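# Pass reception sample tube through window into lab rack

## Task

Robot r1 begins in the laboratory and r2 in the reception; the connecting door is locked, but a service window stands open. Move the sample tube from the reception into the green rack on the lab bench, seated fully, with the rack still on that bench at the end. Any sample tube touching the floor is a failure, and so is a robot that tips over or is left leaning. Release the tube and back the robots away at the end; a result that stays in place only because a robot holds it does not count.

## Robot and tools

Robots: r1 and r2 are identical Hello Robot Stretch 4 units. Each has an omni-wheel base, a lift that rides up a mast, an arm that telescopes forward, a three-joint wrist (yaw, pitch, roll) and a two-finger gripper. Each is about 1.6 m tall, and its base rim lies within 0.23 m of its base origin. Each carries four cameras: <name>_head_camera, <name>_head_left_camera, <name>_head_right_camera and <name>_wrist_camera, where <name> is r1 or r2.

Frames: each robot reports in its own base frame. The origin is on the floor below the base centre, with x forward, y to the left and z up. hand_pose is a point between the open fingertips, given in that frame; its printed value may be somewhat off. Odometry is measured from where the base frame was when the scene began, and the heading runs from -3.142 to 3.142, positive to the left. No reading gives one robot's position relative to the other. Only the images, lidar_m and wrist_depth_mm can show that.

execute_actions(actions, cameras): actions is a list holding a single action, or an empty list to simply read the state and images. The action is an object keyed by "r1" and/or "r2". Under each key you may give:
- "base": exactly one relative move, counted from where the base last reported itself. {"translate_m": d} drives straight, forward positive, from -2 to 2 m. {"strafe_m": d} slides sideways, left positive, from -2 to 2 m. {"rotate_rad": d} turns in place, counter-clockwise seen from above positive, from -3.2 to 3.2.
- "joints": absolute targets by name. lift_m runs 0 to 1.2 m. arm_m runs 0 to 0.55 m. wrist_yaw_rad runs -1.134 to 4.276, where 0 points forward, positive is to the left, about 3.14 is folded back, and above 3.4 the arm may block it. wrist_pitch_rad runs -1.117 to 4.259, where 0 is level and 1.57 points straight down. wrist_roll_rad runs -1.117 to 4.259; at 0 the fingers are at equal height, and positive turns the gripper clockwise when seen from behind. gripper_m runs -0.038 to 0.141 and is the fingertip gap in metres; values below 0 press the fingers together. A target outside its range is clipped to the limit and reported.
- "pace": "slow", "default", "fast" or "max". Base speeds are roughly 0.1, 0.3, 0.4 and 0.6 m/s, and turning roughly 1, 2, 3 and 4 rad/s. Both are reduced when the lift is high.
- "contact_limits": {"arm_m": v}, where v runs from 0 (lightest) to 0.75 (hardest). If left out, it is 0.5.
- {"end_of_arm": "enable_torque"} on its own re-powers wrist or gripper motors that have shut off.

Motions in one action start together, and no action runs longer than 15 s. Any unknown key or invalid value makes the whole call refused, and nothing moves. cameras selects which images come back: omitted, null or ["all"] returns every camera, and [] returns none. The "pictures" line lists the images in order. If a result reports a stop, any further calls in that same reply are not run.

wait(seconds): 0 to 10 s with no new commands, after which it returns the state and images. zoom_image(camera, region): region is [x0, y0, x1, y1] in pixels of that camera's most recent full image, with the origin at the top left and a size of at most 504x504. finished_scene(scene): ends the current scene by its number and cannot be undone. Call it only once the tube is resting in the rack and both robots have let go and moved away.

Results: joint_positions use tolerances of ±0.004 for lift, arm and gripper, and ±0.02 or ±0.05 for the wrist. base_status and joint_status report how each motion ended:
- "done": the wheels did turn the commanded amount, even if they slipped.
- "off_target": the part stopped short and may still be pushing.
- "contact_stop_at_<key>": something was hit, and that lift, arm or wheel set may go slack.
- "limit_stop_at_<name>": a built-in limit stopped it. limit_stop_at_tilt means a lean over 6 degrees, and the robot stays limp until it rights itself. limit_stop_at_own_body means a self-collision; moving away from the body is still possible.
- "torque_fault": a wrist motor has gone limp and needs enable_torque.
on_its_own describes what was not commanded, and its "held at" value is a target, not a position. A robot or joint left out of an action may still be driving toward an older target. lidar_m gives 12 distances in sectors of 30 degrees: the 1st is straight ahead, the 4th left, the 7th behind and the 10th right. "-" means nothing was seen or the object is closer than 0.25 m. It can miss glass and thin legs, but it does see the other robot. wrist_depth_mm is a 7x7 grid of depths from 100 to 2000 mm, starting at the top left. base_tilt is in degrees, positive forward or right, with a fixed bias of up to about 1.5. If turned_by_wheels and turned_by_imu differ by more than about 0.1 rad, the robot slipped or hit something. motor_effort is in percent, with the peak in brackets. The gripper reading does not prove a grasp. A firm squeeze shows up as a jump in gripper effort, and a load raises wrist_pitch effort.

Gripping: command a gap smaller than the object's width. Squeezing further draws the object toward the wrist. If the fingertips snag on a surface, raise the lift. To unfold the wrist at the start, send lift_m 0.4 with wrist_yaw_rad 0.

Avoid the following. Driving a base further once it touches the other robot causes a hard press that ends the run. Commanded travel can differ between robots by up to about 3 cm per metre. Driving or turning with arm_m above 0.2 while holding more than 1 kg risks tipping, as do high or forceful pushes. Pressing the gripper on something with a base or arm move can cause a torque fault. Dropping the tube anywhere it could reach the floor ends the task, so hand it across through the window with care. Loose objects may occasionally get nudged. The robots keep holding the last command while you compose a reply. Shorter robot motion time is better.

Each tool is called after ">>>" by a JSON object that holds its "api" and its "payload", one argument or row to a line.

## Session

>>> {"api": "execute_actions", "payload": {
  "actions": []
}}

Scene clock: 0.00 s.
r1.base_odometry: x=+0.000 y=+0.000 heading=+0.000 (m, m, rad; r1's odometry frame)
r1.turned_by_wheels: +0.000 (rad since the last result)
r1.turned_by_imu: +0.000 (rad since the last result)
r1.base_tilt: forward=+0.1 right=+0.1 (deg)
r1.lidar_m: 0.80 1.02 1.29 1.32 1.63 3.38 1.17 1.05 3.44 1.05 0.87 0.82
r1.base_status: not commanded
r1.joint_positions: lift_m=+0.155 arm_m=+0.001 wrist_yaw_rad=+3.052 wrist_pitch_rad=-0.018 wrist_roll_rad=-0.002 gripper_m=+0.057
r1.joint_status: not commanded
r1.motor_effort: lift_m=+20 arm_m=+0 wrist_yaw_rad=+0 wrist_pitch_rad=-3 wrist_roll_rad=-1 gripper_m=-1 wheel_0=+0 wheel_1=+0 wheel_2=+0 (%)
r1.hand_pose: x=-0.1075 y=+0.1128 z=+0.3384 quat_wxyz=(+0.045, +0.009, -0.001, +0.999) (m; r1's base frame)
r1.wrist_depth_mm: 133 152 - - - - - / 112 138 - - - - - / 118 138 - - - - - / 135 216 - - - - - / 1863 1863 - - - 1983 1983 / 1205 1098 196 1078 991 1138 1118 / 809 759 854 - 788 778 788
r2.base_odometry: x=+0.000 y=+0.000 heading=+0.000 (m, m, rad; r2's odometry frame)
r2.turned_by_wheels: +0.000 (rad since the last result)
r2.turned_by_imu: +0.000 (rad since the last result)
r2.base_tilt: forward=-0.8 right=-0.1 (deg)
r2.lidar_m: 0.91 0.95 3.31 1.01 0.95 3.35 1.98 1.41 1.33 1.26 0.90 0.88
r2.base_status: not commanded
r2.joint_positions: lift_m=+0.275 arm_m=+0.002 wrist_yaw_rad=+3.118 wrist_pitch_rad=-0.004 wrist_roll_rad=-0.008 gripper_m=+0.057
r2.joint_status: not commanded
r2.motor_effort: lift_m=+21 arm_m=-1 wrist_yaw_rad=-1 wrist_pitch_rad=-8 wrist_roll_rad=+1 gripper_m=-4 wheel_0=+0 wheel_1=+0 wheel_2=-1 (%)
r2.hand_pose: x=-0.1132 y=+0.0942 z=+0.4547 quat_wxyz=(+0.012, +0.002, -0.004, +1.000) (m; r2's base frame)
r2.wrist_depth_mm: - 136 - - - - - / - 136 - - - - - / - 133 232 - - - - / 118 139 - - - - - / 1336 1661 - - 1983 - 1921 / 1366 1499 202 159 1160 1229 1182 / 1042 1025 1060 - 991 891 878
pictures: r1_head_camera, r1_head_left_camera, r1_head_right_camera, r1_wrist_camera, r2_head_camera, r2_head_left_camera, r2_head_right_camera, r2_wrist_camera
Images, in order (width x height): r1_head_camera 420x560, r1_head_left_camera 420x672, r1_head_right_camera 420x672, r1_wrist_camera 616x392, r2_head_camera 420x560, r2_head_left_camera 420x672, r2_head_right_camera 420x672, r2_wrist_camera 616x392.

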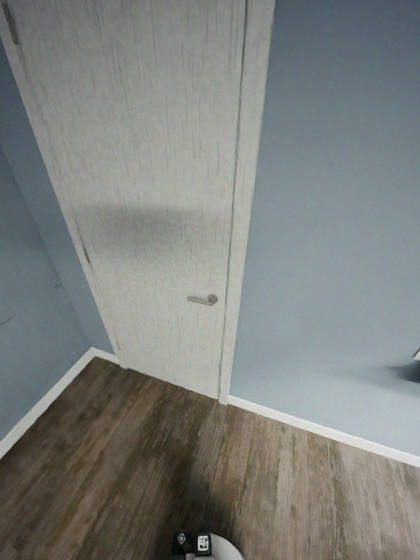

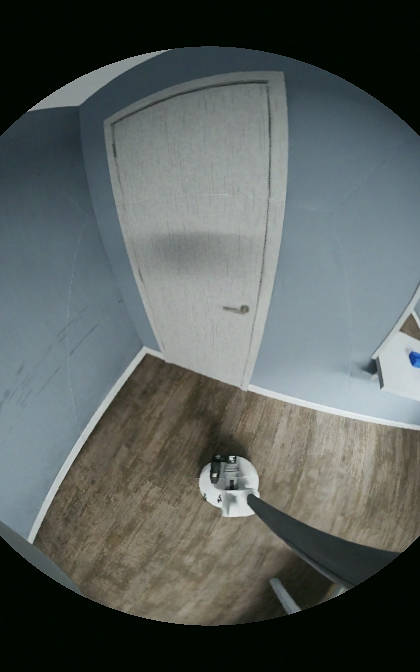

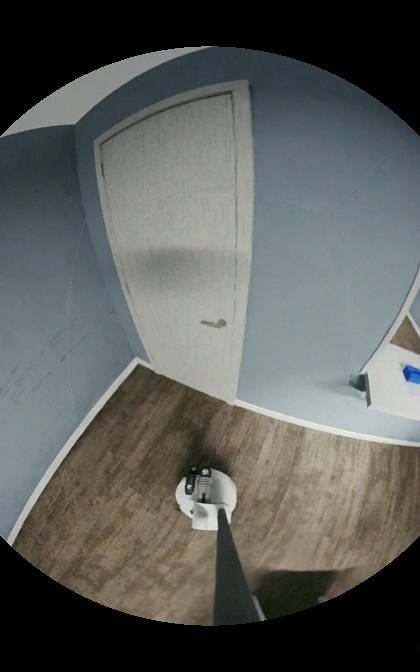

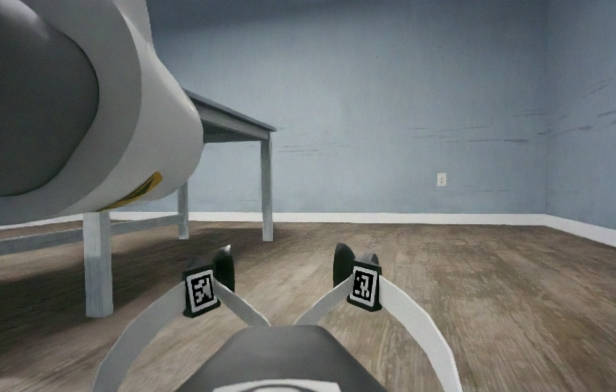

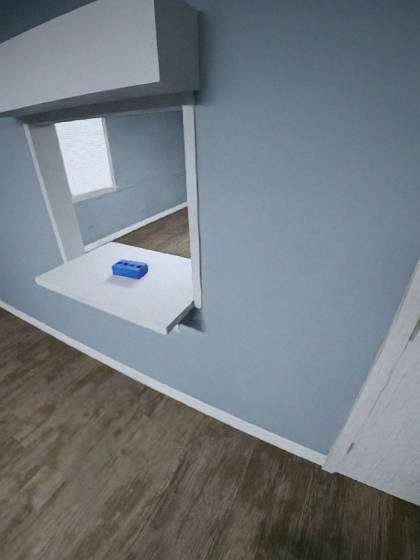

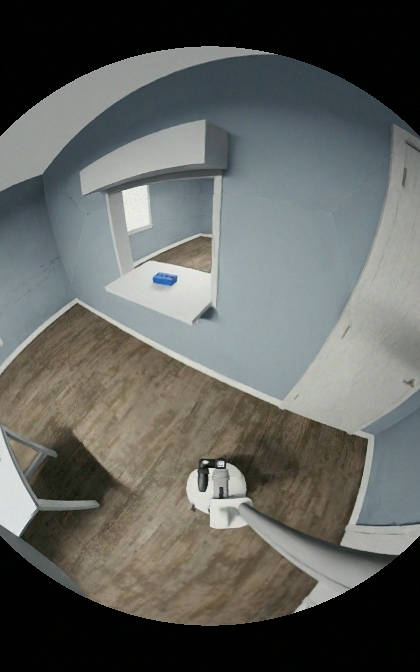

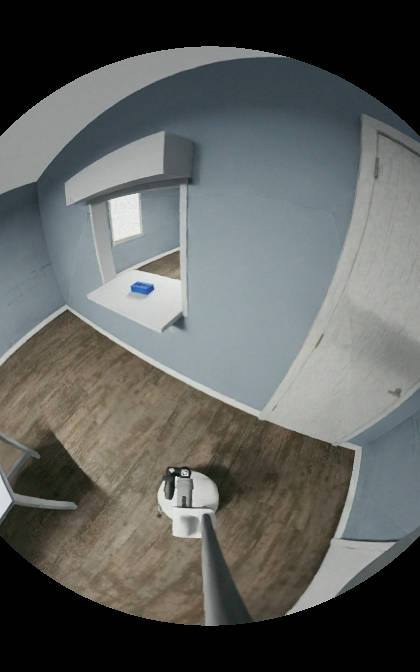

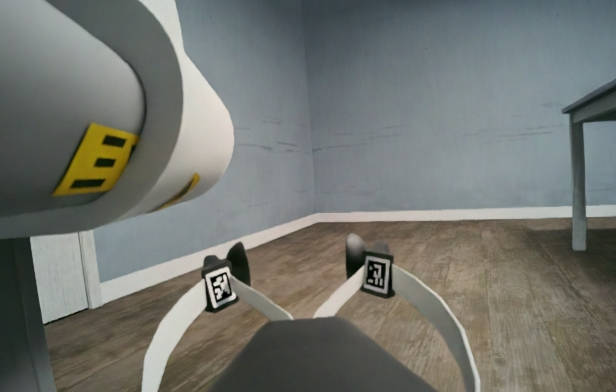

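>>> {"api": "execute_actions", "payload": {
  "actions": [
    {"r1":{"base":{"rotate_rad":-2.6},"joints":{"lift_m":0.75,"wrist_yaw_rad":0},"pace":"fast"},"r2":{"base":{"rotate_rad":1.7},"joints":{"lift_m":0.75,"wrist_yaw_rad":0},"pace":"fast"}}
  ],
  "cameras": ["r1_head_camera","r2_head_camera","r1_wrist_camera","r2_wrist_camera"]
}}

Scene clock: 6.70 s.
r1.base_odometry: x=+0.000 y=+0.000 heading=-2.600 (m, m, rad; r1's odometry frame)
r1.turned_by_wheels: -2.600 (rad since the last result)
r1.turned_by_imu: -2.605 (rad since the last result)
r1.base_tilt: forward=+0.1 right=+0.1 (deg)
r1.lidar_m: 1.01 3.43 0.99 0.87 0.82 0.79 1.04 1.28 1.32 1.67 3.44 1.08
r1.base_status: done
r1.joint_positions: lift_m=+0.750 arm_m=+0.001 wrist_yaw_rad=+0.001 wrist_pitch_rad=-0.018 wrist_roll_rad=-0.002 gripper_m=+0.057
r1.joint_status: all done
r1.motor_effort: lift_m=+22(28) arm_m=+0(0) wrist_yaw_rad=-1(4) wrist_pitch_rad=-4(6) wrist_roll_rad=-1(1) gripper_m=-2(0) wheel_0=-2(8) wheel_1=-1(10) wheel_2=-2(13) (%)
r1.hand_pose: x=+0.4605 y=-0.0873 z=+0.9331 quat_wxyz=(+1.000, -0.001, -0.009, +0.000) (m; r1's base frame)
r1.wrist_depth_mm: - - - - - - - / - - - - - - - / - - - - - - - / - - - - - - - / - - 1397 1160 1160 1397 - / - - 196 931 842 - - / - 1983 - - 1921 - -
r2.base_odometry: x=+0.000 y=+0.000 heading=+1.700 (m, m, rad; r2's odometry frame)
r2.turned_by_wheels: +1.700 (rad since the last result)
r2.turned_by_imu: +1.674 (rad since the last result)
r2.base_tilt: forward=-0.8 right=+0.0 (deg)
r2.lidar_m: 0.94 0.99 3.35 1.76 1.33 1.31 1.15 0.90 0.90 0.88 1.11 3.36
r2.base_status: done
r2.joint_positions: lift_m=+0.750 arm_m=+0.002 wrist_yaw_rad=+0.000 wrist_pitch_rad=-0.004 wrist_roll_rad=-0.008 gripper_m=+0.057
r2.joint_status: all done
r2.motor_effort: lift_m=+25(28) arm_m=-1(1) wrist_yaw_rad=-2(9) wrist_pitch_rad=-8(9) wrist_roll_rad=+0(0) gripper_m=-5(3) wheel_0=-2(11) wheel_1=-2(11) wheel_2=-3(15) (%)
r2.hand_pose: x=+0.4617 y=-0.0873 z=+0.9291 quat_wxyz=(+1.000, -0.004, -0.002, +0.000) (m; r2's base frame)
r2.wrist_depth_mm: - - - - - - - / - - - - - - - / - - - - - - - / - - - - - - - / 1255 1160 1098 1308 - - - / - 788 203 159 - - - / - 1983 1863 - 1921 1708 1708
pictures: r1_head_camera, r1_wrist_camera, r2_head_camera, r2_wrist_camera
camera_calibration (this result's frames):
r1_wrist_camera: T_world_to_cam=[[-0.0306981, -0.999433, 0.0138409, -0.096379], [-0.0160158, -0.0133538, -0.999783, 0.983663], [0.9994, -0.0309131, -0.0155968, -0.220632], [0, 0, 0, 1]] pos_world=[0.233295, -0.0900091, 0.981342]
r2_wrist_camera: T_world_to_cam=[[-0.0729985, -0.99295, -0.0933894, 0.0294444], [-0.0626134, 0.0980172, -0.993213, 1.00218], [0.995365, -0.0666556, -0.069327, -0.168778], [0, 0, 0, 1]] pos_world=[0.232894, -0.0802439, 0.986426]
Images, in order (width x height): r1_head_camera 420x560, r1_wrist_camera 616x392, r2_head_camera 420x560, r2_wrist_camera 616x392.

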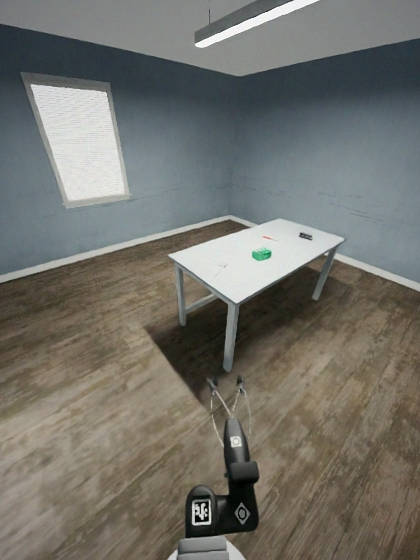

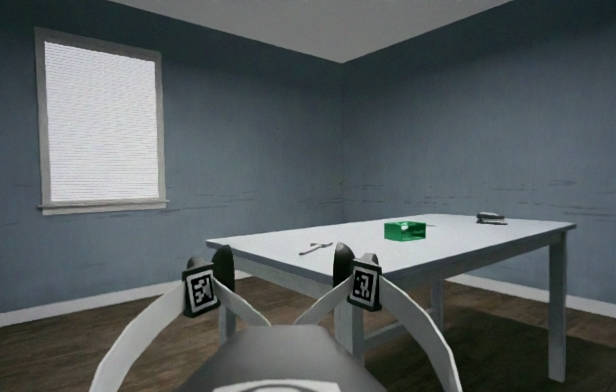

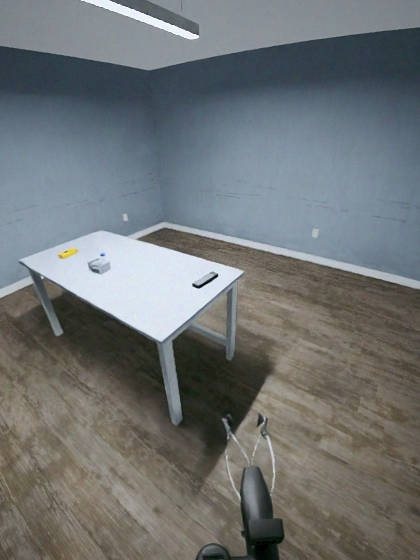

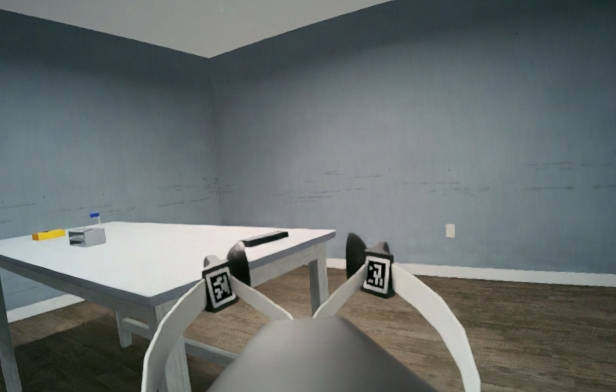

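>>> {"api": "execute_actions", "payload": {
  "actions": [
    {"r1":{"base":{"rotate_rad":2.22},"joints":{"lift_m":0.85},"pace":"fast"},"r2":{"base":{"rotate_rad":-0.61},"pace":"fast"}}
  ],
  "cameras": []
}}

>>> {"api": "execute_actions", "payload": {
  "actions": [
    {"r1":{"base":{"strafe_m":-0.9},"pace":"fast"},"r2":{"base":{"strafe_m":1.45},"joints":{"gripper_m":0.09,"lift_m":0.72},"pace":"max"}}
  ],
  "cameras": ["r1_head_camera","r2_head_camera","r1_wrist_camera","r2_wrist_camera"]
}}

Scene clock: 20.13 s.
r1.base_odometry: x=+0.000 y=+0.000 heading=-0.381 (m, m, rad; r1's odometry frame)
r1.turned_by_wheels: +2.220 (rad since the last result)
r1.turned_by_imu: +2.221 (rad since the last result)
r1.base_tilt: forward=+0.1 right=+0.1 (deg)
r1.lidar_m: 0.79 0.82 1.14 1.29 1.35 1.87 3.52 1.08 1.14 3.19 0.88 0.86
r1.base_status: done
r1.joint_positions: lift_m=+0.850 arm_m=+0.001 wrist_yaw_rad=+0.000 wrist_pitch_rad=-0.018 wrist_roll_rad=-0.002 gripper_m=+0.057
r1.joint_status: all done
r1.motor_effort: lift_m=+21(25) arm_m=+0(0) wrist_yaw_rad=+1(1) wrist_pitch_rad=-4(5) wrist_roll_rad=-1(0) gripper_m=-1(2) wheel_0=-1(8) wheel_1=-1(7) wheel_2=+0(9) (%)
r1.hand_pose: x=+0.4605 y=-0.0874 z=+1.0332 quat_wxyz=(+1.000, -0.001, -0.009, +0.000) (m; r1's base frame)
r1.wrist_depth_mm: 569 574 603 609 621 627 634 / 580 580 609 615 615 621 634 / 574 591 609 621 627 627 640 / 580 585 615 627 627 634 640 / 585 585 621 634 627 634 647 / 591 585 195 627 634 647 647 / 591 585 621 - 640 647 654
r2.base_odometry: x=+0.000 y=+0.000 heading=+1.091 (m, m, rad; r2's odometry frame)
r2.turned_by_wheels: -0.609 (rad since the last result)
r2.turned_by_imu: -0.600 (rad since the last result)
r2.base_tilt: forward=-0.5 right=-0.1 (deg)
r2.lidar_m: 3.36 0.97 0.93 3.38 1.88 1.37 1.31 1.21 0.90 0.88 0.89 0.98
r2.base_status: done
r2.joint_positions: lift_m=+0.750 arm_m=+0.002 wrist_yaw_rad=+0.000 wrist_pitch_rad=-0.004 wrist_roll_rad=-0.008 gripper_m=+0.057
r2.joint_status: not commanded
r2.motor_effort: lift_m=+25(25) arm_m=-1(1) wrist_yaw_rad=+0(3) wrist_pitch_rad=-8(8) wrist_roll_rad=+1(1) gripper_m=-4(3) wheel_0=+4(12) wheel_1=+4(10) wheel_2=+5(12) (%)
r2.hand_pose: x=+0.4617 y=-0.0875 z=+0.9291 quat_wxyz=(+1.000, -0.004, -0.002, +0.000) (m; r2's base frame)
r2.wrist_depth_mm: - - - - - 1499 - / - - - - - 1537 - / - - - - - 1576 - / - - - - - 1618 1182 / - - - - - 1661 1160 / - - 202 159 - 1537 1160 / 1863 1921 - - 1921 1576 1182
pictures: none
No camera images: the call's "cameras" was empty. Leave "cameras" out to get every camera's image.

Scene clock: 24.80 s.
r1.base_odometry: x=-0.334 y=-0.836 heading=-0.380 (m, m, rad; r1's odometry frame)
r1.turned_by_wheels: +0.000 (rad since the last result)
r1.turned_by_imu: -0.002 (rad since the last result)
r1.base_tilt: forward=+0.0 right=+0.1 (deg)
r1.lidar_m: 0.59 0.59 1.22 2.18 2.30 3.14 0.77 0.81 2.63 2.55 0.86 0.64
r1.base_status: done
r1.joint_positions: lift_m=+0.850 arm_m=+0.001 wrist_yaw_rad=+0.000 wrist_pitch_rad=-0.018 wrist_roll_rad=-0.002 gripper_m=+0.057
r1.joint_status: not commanded
r1.motor_effort: lift_m=+21(21) arm_m=+0(0) wrist_yaw_rad=-2(2) wrist_pitch_rad=-5(4) wrist_roll_rad=+0(1) gripper_m=-2(1) wheel_0=-1(11) wheel_1=+2(11) wheel_2=+0(1) (%)
r1.hand_pose: x=+0.4605 y=-0.0874 z=+1.0332 quat_wxyz=(+1.000, -0.001, -0.009, +0.000) (m; r1's base frame)
r1.wrist_depth_mm: 580 - - - - - - / 591 - - - - - - / 591 - - - - - - / 597 - - - - - - / 603 - - - - - 778 / 597 609 195 554 504 585 585 / 424 397 449 - 415 410 404
r2.base_odometry: x=-1.286 y=+0.670 heading=+1.091 (m, m, rad; r2's odometry frame)
r2.turned_by_wheels: +0.000 (rad since the last result)
r2.turned_by_imu: +0.002 (rad since the last result)
r2.base_tilt: forward=-0.5 right=-0.4 (deg)
r2.lidar_m: 0.61 0.67 0.96 1.93 1.82 1.35 1.31 1.38 1.93 2.30 0.92 0.66
r2.base_status: done
r2.joint_positions: lift_m=+0.720 arm_m=+0.002 wrist_yaw_rad=+0.000 wrist_pitch_rad=-0.004 wrist_roll_rad=-0.008 gripper_m=+0.090
r2.joint_status: all done
r2.motor_effort: lift_m=+17(22) arm_m=-1(1) wrist_yaw_rad=+0(0) wrist_pitch_rad=-8(8) wrist_roll_rad=+0(0) gripper_m=-1(3) wheel_0=+0(14) wheel_1=+0(14) wheel_2=+0(3) (%)
r2.hand_pose: x=+0.4617 y=-0.0874 z=+0.8998 quat_wxyz=(+1.000, -0.004, -0.002, +0.000) (m; r2's base frame)
r2.wrist_depth_mm: - - - - - - - / - - - - - - - / - - - - - - - / - - - - - - - / 1098 1008 723 866 741 741 699 / 559 549 455 156 452 477 500 / 436 439 442 - 492 1182 1576
pictures: r1_head_camera, r1_wrist_camera, r2_head_camera, r2_wrist_camera
camera_calibration (this result's frames):
r1_wrist_camera: T_world_to_cam=[[-0.0310422, -0.999422, 0.0138395, -0.0977033], [-0.0160046, -0.0133474, -0.999783, 1.08372], [0.99939, -0.031257, -0.015581, -0.219094], [0, 0, 0, 1]] pos_world=[0.233272, -0.0900302, 1.08142]
r2_wrist_camera: T_world_to_cam=[[-0.0733235, -0.992927, -0.0933806, 0.026763], [-0.0626978, 0.0980368, -0.993206, 0.973153], [0.995335, -0.0669705, -0.0694427, -0.170697], [0, 0, 0, 1]] pos_world=[0.232877, -0.0802628, 0.957187]
Images, in order (width x height): r1_head_camera 420x560, r1_wrist_camera 616x392, r2_head_camera 420x560, r2_wrist_camera 616x392.

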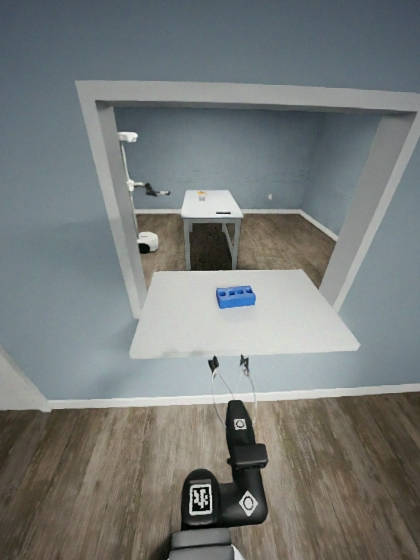

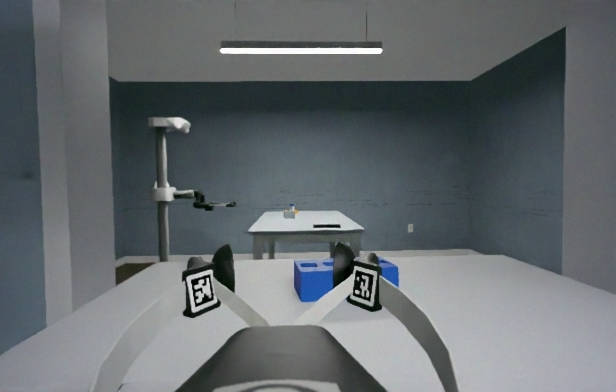

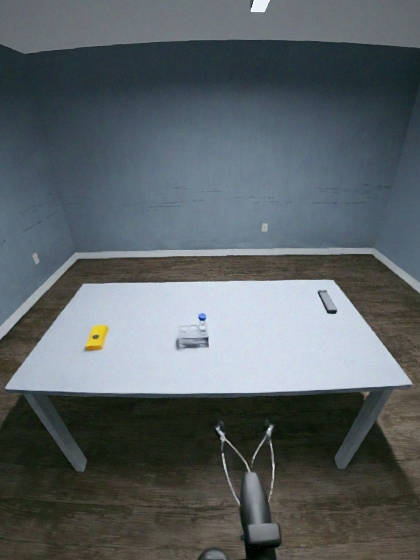

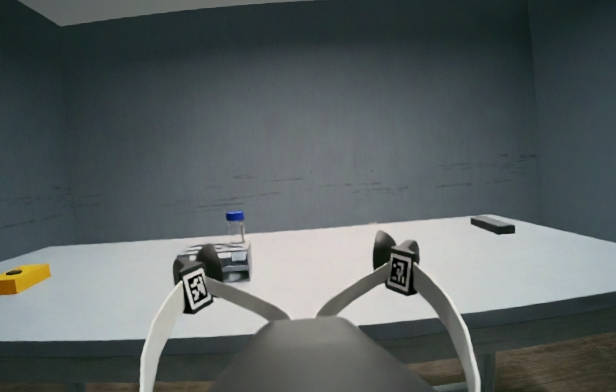

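>>> {"api": "execute_actions", "payload": {
  "actions": [
    {"r1":{"base":{"strafe_m":-0.09},"joints":{"lift_m":0.97,"wrist_pitch_rad":0.4,"gripper_m":0.09}},"r2":{"base":{"strafe_m":0.10},"joints":{"wrist_pitch_rad":0.4,"lift_m":0.8,"arm_m":0.33},"pace":"fast"}}
  ],
  "cameras": ["r2_head_camera","r1_wrist_camera","r2_wrist_camera"]
}}

Scene clock: 34.57 s.
r1.base_odometry: x=-0.368 y=-0.919 heading=-0.380 (m, m, rad; r1's odometry frame)
r1.turned_by_wheels: +0.000 (rad since the last result)
r1.turned_by_imu: -0.001 (rad since the last result)
r1.base_tilt: forward=+0.1 right=+0.1 (deg)
r1.lidar_m: 0.59 0.62 1.19 2.26 2.39 0.81 0.77 0.82 2.54 2.44 1.18 0.64
r1.base_status: done
r1.joint_positions: lift_m=+0.970 arm_m=+0.001 wrist_yaw_rad=+0.000 wrist_pitch_rad=+0.402 wrist_roll_rad=-0.002 gripper_m=+0.090
r1.joint_status: all done
r1.motor_effort: lift_m=+22(24) arm_m=+0(0) wrist_yaw_rad=-1(1) wrist_pitch_rad=-2(3) wrist_roll_rad=-1(1) gripper_m=-1(0) wheel_0=+1(8) wheel_1=+0(10) wheel_2=+0(1) (%)
r1.hand_pose: x=+0.4376 y=-0.0874 z=+1.0352 quat_wxyz=(+0.980, -0.001, +0.199, +0.000) (m; r1's base frame)
r1.wrist_depth_mm: - - - - - - 640 / 668 - - - - - 640 / 668 960 976 976 991 - 661 / 640 661 676 654 676 683 676 / 508 508 517 512 517 517 517 / 462 452 459 462 469 798 831 / 820 842 831 - 878 878 904
r2.base_odometry: x=-1.375 y=+0.716 heading=+1.091 (m, m, rad; r2's odometry frame)
r2.turned_by_wheels: +0.000 (rad since the last result)
r2.turned_by_imu: +0.000 (rad since the last result)
r2.base_tilt: forward=-0.5 right=-0.1 (deg)
r2.lidar_m: 0.63 0.69 1.89 1.82 1.85 1.37 1.31 1.38 1.94 2.32 0.94 0.67
r2.base_status: done
r2.joint_positions: lift_m=+0.800 arm_m=+0.329 wrist_yaw_rad=+0.000 wrist_pitch_rad=+0.402 wrist_roll_rad=-0.008 gripper_m=+0.090
r2.joint_status: all done
r2.motor_effort: lift_m=+25(27) arm_m=+5(5) wrist_yaw_rad=-2(1) wrist_pitch_rad=-7(8) wrist_roll_rad=+0(0) gripper_m=-2(2) wheel_0=+1(13) wheel_1=+0(14) wheel_2=+0(0) (%)
r2.hand_pose: x=+0.7656 y=-0.0874 z=+0.8649 quat_wxyz=(+0.980, -0.004, +0.200, +0.001) (m; r2's base frame)
r2.wrist_depth_mm: - - - - - - - / - - - - - - - / - 820 768 741 732 715 699 / 569 559 508 500 521 508 500 / 427 424 377 387 389 392 384 / 336 336 310 156 314 314 309 / 286 279 289 - 281 270 -
pictures: r1_wrist_camera, r2_head_camera, r2_wrist_camera
camera_calibration (this result's frames):
r1_wrist_camera: T_world_to_cam=[[-0.0227237, -0.99942, 0.0253485, -0.114006], [-0.421692, -0.0134073, -0.90664, 1.16645], [0.906454, -0.0312915, -0.421143, 0.264361], [0, 0, 0, 1]] pos_world=[0.249662, -0.0900291, 1.17178]
r2_wrist_camera: T_world_to_cam=[[-0.104073, -0.992948, -0.0567701, 0.03771], [-0.450332, 0.09794, -0.887473, 1.16283], [0.886775, -0.0667966, -0.45735, -0.0569445], [0, 0, 0, 1]] pos_world=[0.57808, -0.0802469, 1.00807]
Images, in order (width x height): r1_wrist_camera 616x392, r2_head_camera 420x560, r2_wrist_camera 616x392.

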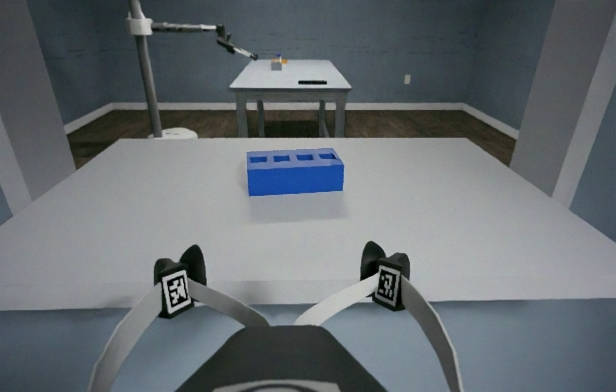

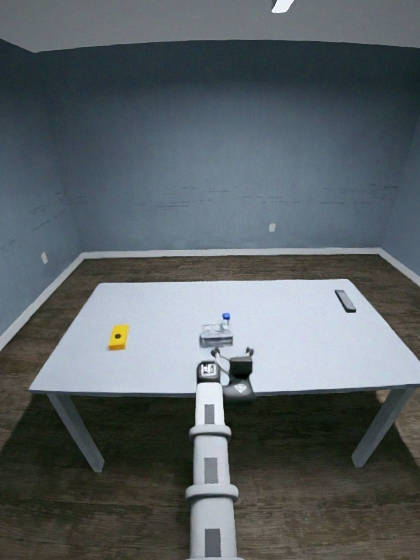

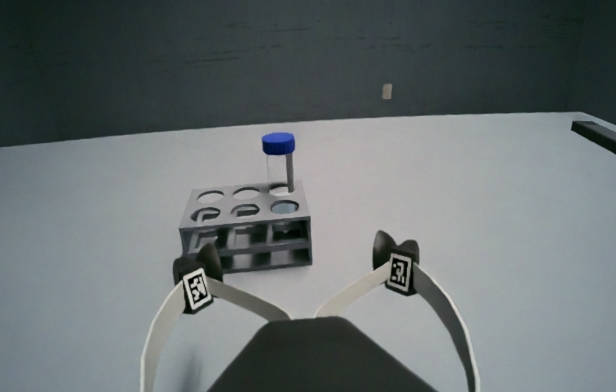

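>>> {"api": "execute_actions", "payload": {
  "actions": [
    {"r2":{"base":{"strafe_m":0.006},"joints":{"lift_m":0.81,"arm_m":0.48},"pace":"fast"}}
  ],
  "cameras": ["r2_head_camera","r1_wrist_camera","r2_wrist_camera"]
}}

>>> {"api": "zoom_image", "payload": {
  "camera": "r1_wrist_camera",
  "region": [230,20,330,90]
}}

Scene clock: 42.70 s.
r1.base_odometry: x=-0.368 y=-0.919 heading=-0.380 (m, m, rad; r1's odometry frame)
r1.turned_by_wheels: +0.000 (rad since the last result)
r1.turned_by_imu: -0.001 (rad since the last result)
r1.base_tilt: forward=+0.1 right=+0.1 (deg)
r1.lidar_m: 0.57 0.64 1.19 2.28 2.37 0.81 0.76 0.80 2.54 2.44 1.16 0.61
r1.base_status: not commanded
r1.joint_positions: lift_m=+0.970 arm_m=+0.001 wrist_yaw_rad=+0.000 wrist_pitch_rad=+0.402 wrist_roll_rad=-0.002 gripper_m=+0.090
r1.joint_status: not commanded
r1.motor_effort: lift_m=+23(22) arm_m=+0(0) wrist_yaw_rad=-1(0) wrist_pitch_rad=-5(3) wrist_roll_rad=-1(1) gripper_m=+0(0) wheel_0=+1(1) wheel_1=+1(0) wheel_2=+0(0) (%)
r1.hand_pose: x=+0.4376 y=-0.0874 z=+1.0352 quat_wxyz=(+0.980, -0.001, +0.199, +0.000) (m; r1's base frame)
r1.wrist_depth_mm: - - - - - - 640 / 668 - - - - - 640 / 668 976 976 991 991 - 647 / 634 661 683 661 683 683 676 / 504 508 508 512 508 521 525 / 462 452 459 466 469 798 820 / 842 831 820 - 866 878 904
r2.base_odometry: x=-1.380 y=+0.719 heading=+1.090 (m, m, rad; r2's odometry frame)
r2.turned_by_wheels: +0.000 (rad since the last result)
r2.turned_by_imu: +0.000 (rad since the last result)
r2.base_tilt: forward=-0.5 right=-0.2 (deg)
r2.lidar_m: 0.64 0.69 1.85 1.81 1.85 1.35 1.30 1.40 1.96 2.35 0.94 0.67
r2.base_status: done
r2.joint_positions: lift_m=+0.810 arm_m=+0.479 wrist_yaw_rad=+0.000 wrist_pitch_rad=+0.402 wrist_roll_rad=-0.008 gripper_m=+0.090
r2.joint_status: all done
r2.motor_effort: lift_m=+26(27) arm_m=+4(5) wrist_yaw_rad=-1(0) wrist_pitch_rad=-7(8) wrist_roll_rad=+0(1) gripper_m=-2(0) wheel_0=+0(10) wheel_1=-3(10) wheel_2=+0(1) (%)
r2.hand_pose: x=+0.9156 y=-0.0874 z=+0.8749 quat_wxyz=(+0.980, -0.004, +0.200, +0.001) (m; r2's base frame)
r2.wrist_depth_mm: - - - - - - - / - - - - - - - / - - - - - 750 741 / 597 580 564 549 535 525 517 / 442 439 430 404 399 407 399 / 353 351 249 157 324 327 324 / 300 289 237 - 291 279 -
pictures: r1_wrist_camera, r2_head_camera, r2_wrist_camera
camera_calibration (this result's frames):
r1_wrist_camera: T_world_to_cam=[[-0.0227236, -0.99942, 0.0253485, -0.114006], [-0.421692, -0.0134074, -0.90664, 1.16645], [0.906454, -0.0312914, -0.421143, 0.26436], [0, 0, 0, 1]] pos_world=[0.249662, -0.0900291, 1.17178]
r2_wrist_camera: T_world_to_cam=[[-0.104089, -0.992946, -0.0567685, 0.0538985], [-0.450346, 0.0979472, -0.887465, 1.23923], [0.886766, -0.0668104, -0.457365, -0.18541], [0, 0, 0, 1]] pos_world=[0.728108, -0.0802482, 1.01803]
Images, in order (width x height): r1_wrist_camera 616x392, r2_head_camera 420x560, r2_wrist_camera 616x392.

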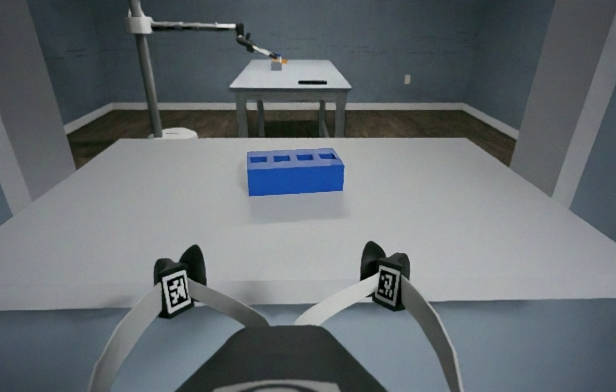

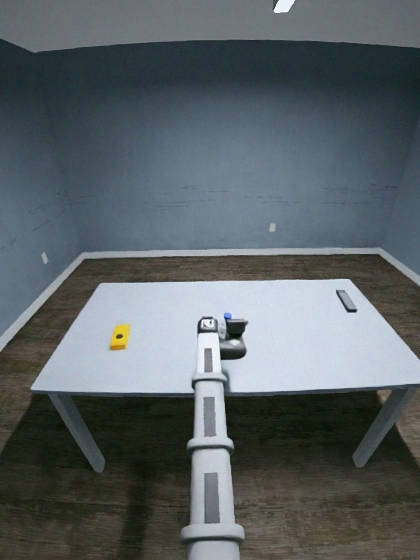

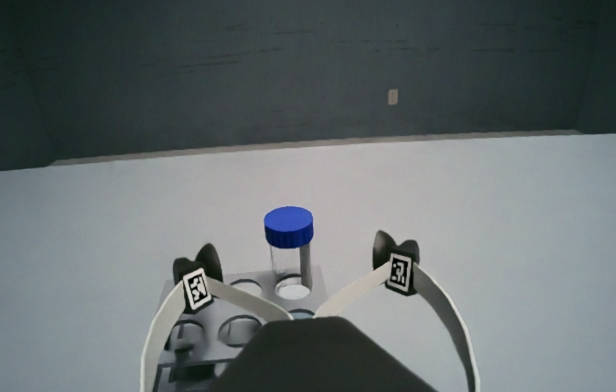

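Region (230, 20, 330, 90) of r1_wrist_camera's 616x392 image, scaled by 5.040; it fills the top 353 rows of this view, and the rest is white.

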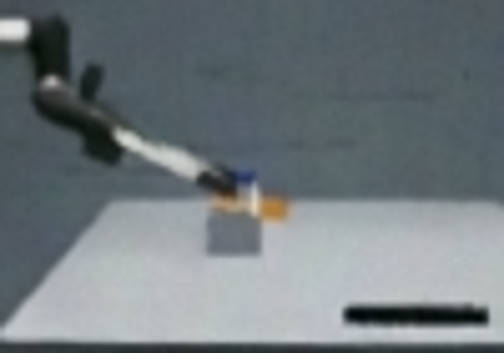

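>>> {"api": "execute_actions", "payload": {
  "actions": [
    {"r2":{"base":{"strafe_m":0.004},"joints":{"lift_m":0.797,"arm_m":0.513,"gripper_m":0.05}}}
  ],
  "cameras": ["r1_wrist_camera","r2_wrist_camera"]
}}

>>> {"api": "zoom_image", "payload": {
  "camera": "r1_wrist_camera",
  "region": [230,20,330,90]
}}

Scene clock: 48.07 s.
r1.base_odometry: x=-0.368 y=-0.919 heading=-0.380 (m, m, rad; r1's odometry frame)
r1.turned_by_wheels: +0.000 (rad since the last result)
r1.turned_by_imu: -0.001 (rad since the last result)
r1.base_tilt: forward=+0.1 right=+0.1 (deg)
r1.lidar_m: 0.58 0.62 1.16 2.25 2.37 0.79 0.76 0.82 2.51 2.46 1.15 0.62
r1.base_status: not commanded
r1.joint_positions: lift_m=+0.970 arm_m=+0.001 wrist_yaw_rad=+0.000 wrist_pitch_rad=+0.402 wrist_roll_rad=-0.002 gripper_m=+0.090
r1.joint_status: not commanded
r1.motor_effort: lift_m=+22(22) arm_m=+0(0) wrist_yaw_rad=-3(1) wrist_pitch_rad=-4(4) wrist_roll_rad=-1(0) gripper_m=-1(0) wheel_0=+1(1) wheel_1=+0(0) wheel_2=+0(0) (%)
r1.hand_pose: x=+0.4376 y=-0.0874 z=+1.0352 quat_wxyz=(+0.980, -0.001, +0.199, +0.000) (m; r1's base frame)
r1.wrist_depth_mm: - - - - - - 640 / 668 - - - - - 634 / 668 976 960 991 976 - 654 / 627 668 661 668 691 683 683 / 508 508 508 512 512 521 521 / 459 449 452 466 477 798 809 / 842 820 820 - 866 878 891
r2.base_odometry: x=-1.384 y=+0.721 heading=+1.090 (m, m, rad; r2's odometry frame)
r2.turned_by_wheels: +0.000 (rad since the last result)
r2.turned_by_imu: +0.000 (rad since the last result)
r2.base_tilt: forward=-0.5 right=-0.2 (deg)
r2.lidar_m: 0.64 0.68 1.89 1.82 1.86 1.37 1.30 1.37 1.92 2.36 0.93 0.67
r2.base_status: done
r2.joint_positions: lift_m=+0.797 arm_m=+0.512 wrist_yaw_rad=+0.000 wrist_pitch_rad=+0.402 wrist_roll_rad=-0.008 gripper_m=+0.050
r2.joint_status: all done
r2.motor_effort: lift_m=+14(24) arm_m=+5(4) wrist_yaw_rad=-1(1) wrist_pitch_rad=-8(7) wrist_roll_rad=+0(1) gripper_m=-3(3) wheel_0=+0(8) wheel_1=-1(8) wheel_2=+0(1) (%)
r2.hand_pose: x=+0.9485 y=-0.0874 z=+0.8627 quat_wxyz=(+0.980, -0.004, +0.200, +0.001) (m; r2's base frame)
r2.wrist_depth_mm: - - - - - - - / - - - - - - - / - - - - - 715 699 / 564 554 539 525 512 496 492 / 421 418 413 221 394 389 379 / 334 322 201 178 298 314 309 / 286 266 222 - 278 264 -
pictures: r1_wrist_camera, r2_wrist_camera
camera_calibration (this result's frames):
r1_wrist_camera: T_world_to_cam=[[-0.0227238, -0.99942, 0.0253485, -0.114006], [-0.421692, -0.0134073, -0.90664, 1.16645], [0.906454, -0.0312916, -0.421143, 0.26436], [0, 0, 0, 1]] pos_world=[0.249662, -0.0900291, 1.17178]
r2_wrist_camera: T_world_to_cam=[[-0.104176, -0.992938, -0.0567618, 0.0566938], [-0.450393, 0.0979849, -0.887437, 1.24332], [0.886732, -0.0668849, -0.45742, -0.220097], [0, 0, 0, 1]] pos_world=[0.761058, -0.0802547, 1.00591]
Images, in order (width x height): r1_wrist_camera 616x392, r2_wrist_camera 616x392.

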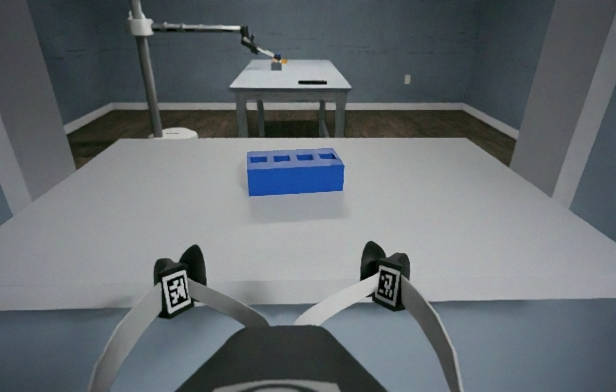

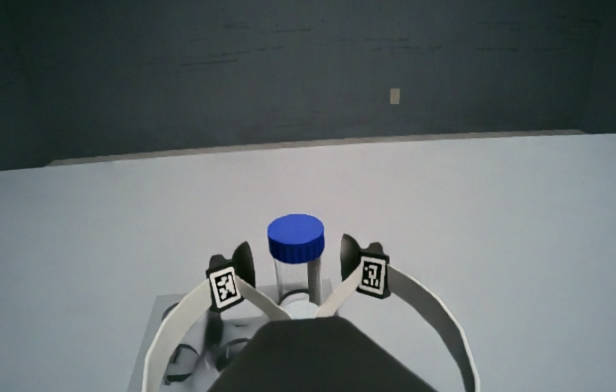

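Region (230, 20, 330, 90) of r1_wrist_camera's 616x392 image, scaled by 5.040; it fills the top 353 rows of this view, and the rest is white.

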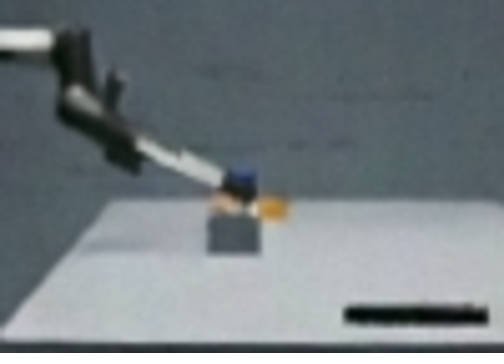

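>>> {"api": "execute_actions", "payload": {
  "actions": [
    {"r2":{"joints":{"arm_m":0.522,"gripper_m":0.005,"lift_m":0.793}}}
  ],
  "cameras": ["r2_wrist_camera"]
}}

>>> {"api": "execute_actions", "payload": {
  "actions": [
    {"r2":{"joints":{"lift_m":0.9}}}
  ],
  "cameras": ["r1_wrist_camera","r2_wrist_camera"]
}}

>>> {"api": "zoom_image", "payload": {
  "camera": "r1_wrist_camera",
  "region": [230,20,330,90]
}}

Scene clock: 57.97 s.
r1.base_odometry: x=-0.368 y=-0.919 heading=-0.380 (m, m, rad; r1's odometry frame)
r1.turned_by_wheels: +0.000 (rad since the last result)
r1.turned_by_imu: -0.001 (rad since the last result)
r1.base_tilt: forward=+0.1 right=+0.1 (deg)
r1.lidar_m: 0.57 0.64 1.20 2.28 2.38 0.81 0.76 0.81 2.54 2.47 1.13 0.63
r1.base_status: not commanded
r1.joint_positions: lift_m=+0.970 arm_m=+0.001 wrist_yaw_rad=+0.000 wrist_pitch_rad=+0.402 wrist_roll_rad=-0.002 gripper_m=+0.090
r1.joint_status: not commanded
r1.motor_effort: lift_m=+22(22) arm_m=+0(0) wrist_yaw_rad=+0(2) wrist_pitch_rad=-3(4) wrist_roll_rad=-1(1) gripper_m=+0(0) wheel_0=+1(1) wheel_1=+0(1) wheel_2=+0(0) (%)
r1.hand_pose: x=+0.4376 y=-0.0874 z=+1.0352 quat_wxyz=(+0.980, -0.001, +0.199, +0.000) (m; r1's base frame)
r1.wrist_depth_mm: - - - - - - 654 / 661 - - - - - 634 / 668 976 976 960 991 - 654 / 640 661 676 676 683 683 661 / 508 512 504 512 521 517 521 / 462 449 459 466 469 809 798 / 842 820 820 - 878 878 917
r2.base_odometry: x=-1.384 y=+0.721 heading=+1.090 (m, m, rad; r2's odometry frame)
r2.turned_by_wheels: +0.000 (rad since the last result)
r2.turned_by_imu: +0.000 (rad since the last result)
r2.base_tilt: forward=-0.4 right=-0.3 (deg)
r2.lidar_m: 0.64 0.69 1.90 1.82 1.82 1.37 1.30 1.37 1.94 2.34 0.93 0.68
r2.base_status: not commanded
r2.joint_positions: lift_m=+0.793 arm_m=+0.521 wrist_yaw_rad=+0.000 wrist_pitch_rad=+0.402 wrist_roll_rad=-0.008 gripper_m=+0.005
r2.joint_status: all done
r2.motor_effort: lift_m=+16(15) arm_m=+5(4) wrist_yaw_rad=+0(3) wrist_pitch_rad=-9(9) wrist_roll_rad=+1(0) gripper_m=-18(17) wheel_0=+0(0) wheel_1=-1(1) wheel_2=+0(0) (%)
r2.hand_pose: x=+0.9575 y=-0.0874 z=+0.8587 quat_wxyz=(+0.980, -0.004, +0.200, +0.001) (m; r2's base frame)
r2.wrist_depth_mm: - - - - - - - / - - - - - - - / - - - - - 699 691 / 549 544 530 517 504 496 480 / 415 410 402 204 392 379 377 / 329 327 191 208 291 306 303 / 278 241 211 - 272 260 -
pictures: r2_wrist_camera
camera_calibration (this result's frames):
r2_wrist_camera: T_world_to_cam=[[-0.104233, -0.992933, -0.0567429, 0.0574246], [-0.45055, 0.0980058, -0.887355, 1.24385], [0.886646, -0.0669261, -0.457581, -0.229701], [0, 0, 0, 1]] pos_world=[0.770064, -0.0802583, 1.00188]
Images, in order (width x height): r2_wrist_camera 616x392.

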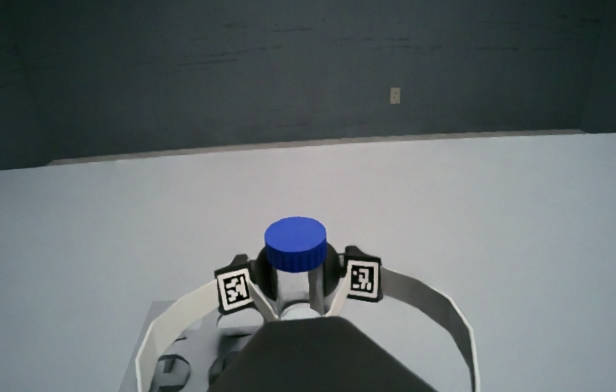

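Scene clock: 59.43 s.
r1.base_odometry: x=-0.368 y=-0.919 heading=-0.380 (m, m, rad; r1's odometry frame)
r1.turned_by_wheels: +0.000 (rad since the last result)
r1.turned_by_imu: +0.000 (rad since the last result)
r1.base_tilt: forward=+0.1 right=+0.1 (deg)
r1.lidar_m: 0.57 0.61 1.19 2.28 2.36 0.82 0.78 0.80 2.53 2.46 1.17 0.63
r1.base_status: not commanded
r1.joint_positions: lift_m=+0.970 arm_m=+0.001 wrist_yaw_rad=+0.000 wrist_pitch_rad=+0.402 wrist_roll_rad=-0.002 gripper_m=+0.090
r1.joint_status: not commanded
r1.motor_effort: lift_m=+22(22) arm_m=+0(0) wrist_yaw_rad=-2(0) wrist_pitch_rad=-4(3) wrist_roll_rad=-1(1) gripper_m=-1(0) wheel_0=+1(1) wheel_1=+0(0) wheel_2=+0(0) (%)
r1.hand_pose: x=+0.4376 y=-0.0874 z=+1.0352 quat_wxyz=(+0.980, -0.001, +0.199, +0.000) (m; r1's base frame)
r1.wrist_depth_mm: - - - - - - 634 / 676 - - - - - 634 / 676 946 976 976 960 - 661 / 634 661 661 668 683 676 683 / 504 504 512 517 512 517 525 / 462 452 462 466 469 798 820 / 831 842 820 - 891 891 904
r2.base_odometry: x=-1.384 y=+0.721 heading=+1.090 (m, m, rad; r2's odometry frame)
r2.turned_by_wheels: +0.000 (rad since the last result)
r2.turned_by_imu: +0.000 (rad since the last result)
r2.base_tilt: forward=-0.4 right=-0.2 (deg)
r2.lidar_m: 0.63 0.67 1.87 1.82 1.84 1.35 1.29 1.37 1.92 2.34 0.92 0.66
r2.base_status: not commanded
r2.joint_positions: lift_m=+0.900 arm_m=+0.521 wrist_yaw_rad=+0.000 wrist_pitch_rad=+0.403 wrist_roll_rad=-0.008 gripper_m=+0.005
r2.joint_status: all done
r2.motor_effort: lift_m=+26(27) arm_m=+4(5) wrist_yaw_rad=-1(2) wrist_pitch_rad=-8(7) wrist_roll_rad=-1(1) gripper_m=-15(17) wheel_0=+0(0) wheel_1=-1(1) wheel_2=+0(0) (%)
r2.hand_pose: x=+0.9575 y=-0.0874 z=+0.9648 quat_wxyz=(+0.980, -0.004, +0.200, +0.001) (m; r2's base frame)
r2.wrist_depth_mm: - - - - - - - / - - - - - - - / - - - - - - - / - - - - 732 715 707 / 603 597 591 204 564 554 539 / 480 477 190 207 424 445 442 / 407 394 410 - 397 377 379
pictures: r1_wrist_camera, r2_wrist_camera
camera_calibration (this result's frames):
r1_wrist_camera: T_world_to_cam=[[-0.0227237, -0.99942, 0.0253485, -0.114006], [-0.421692, -0.0134074, -0.90664, 1.16645], [0.906454, -0.0312915, -0.421143, 0.264361], [0, 0, 0, 1]] pos_world=[0.249662, -0.0900291, 1.17178]
r2_wrist_camera: T_world_to_cam=[[-0.104238, -0.992933, -0.0567327, 0.0634386], [-0.450636, 0.0980058, -0.887312, 1.33801], [0.886601, -0.0669261, -0.457667, -0.181028], [0, 0, 0, 1]] pos_world=[0.77007, -0.0802583, 1.10798]
Images, in order (width x height): r1_wrist_camera 616x392, r2_wrist_camera 616x392.

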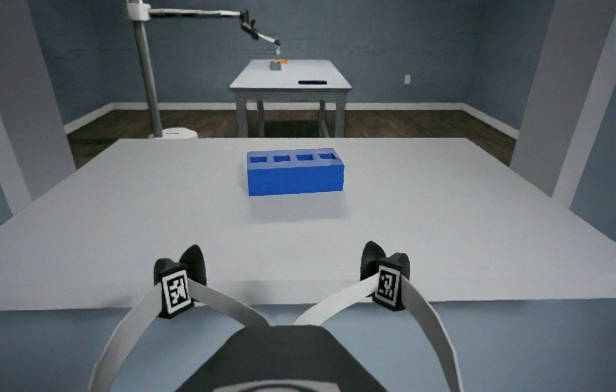

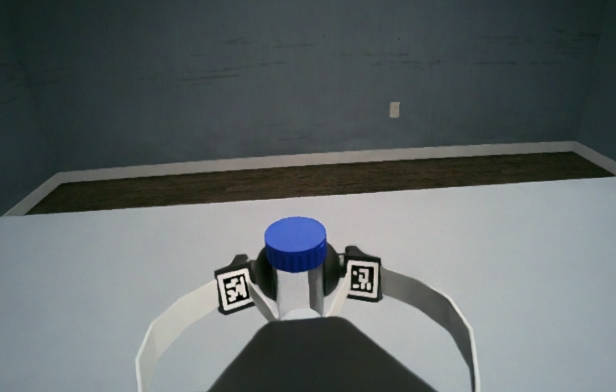

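Region (230, 20, 330, 90) of r1_wrist_camera's 616x392 image, scaled by 5.040; it fills the top 353 rows of this view, and the rest is white.

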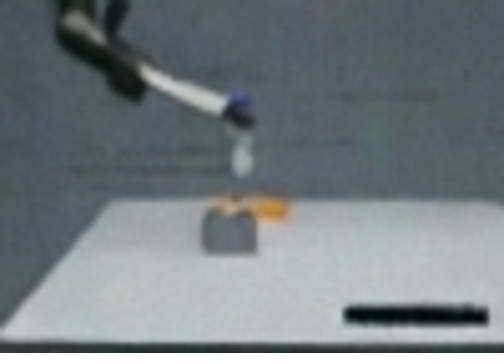

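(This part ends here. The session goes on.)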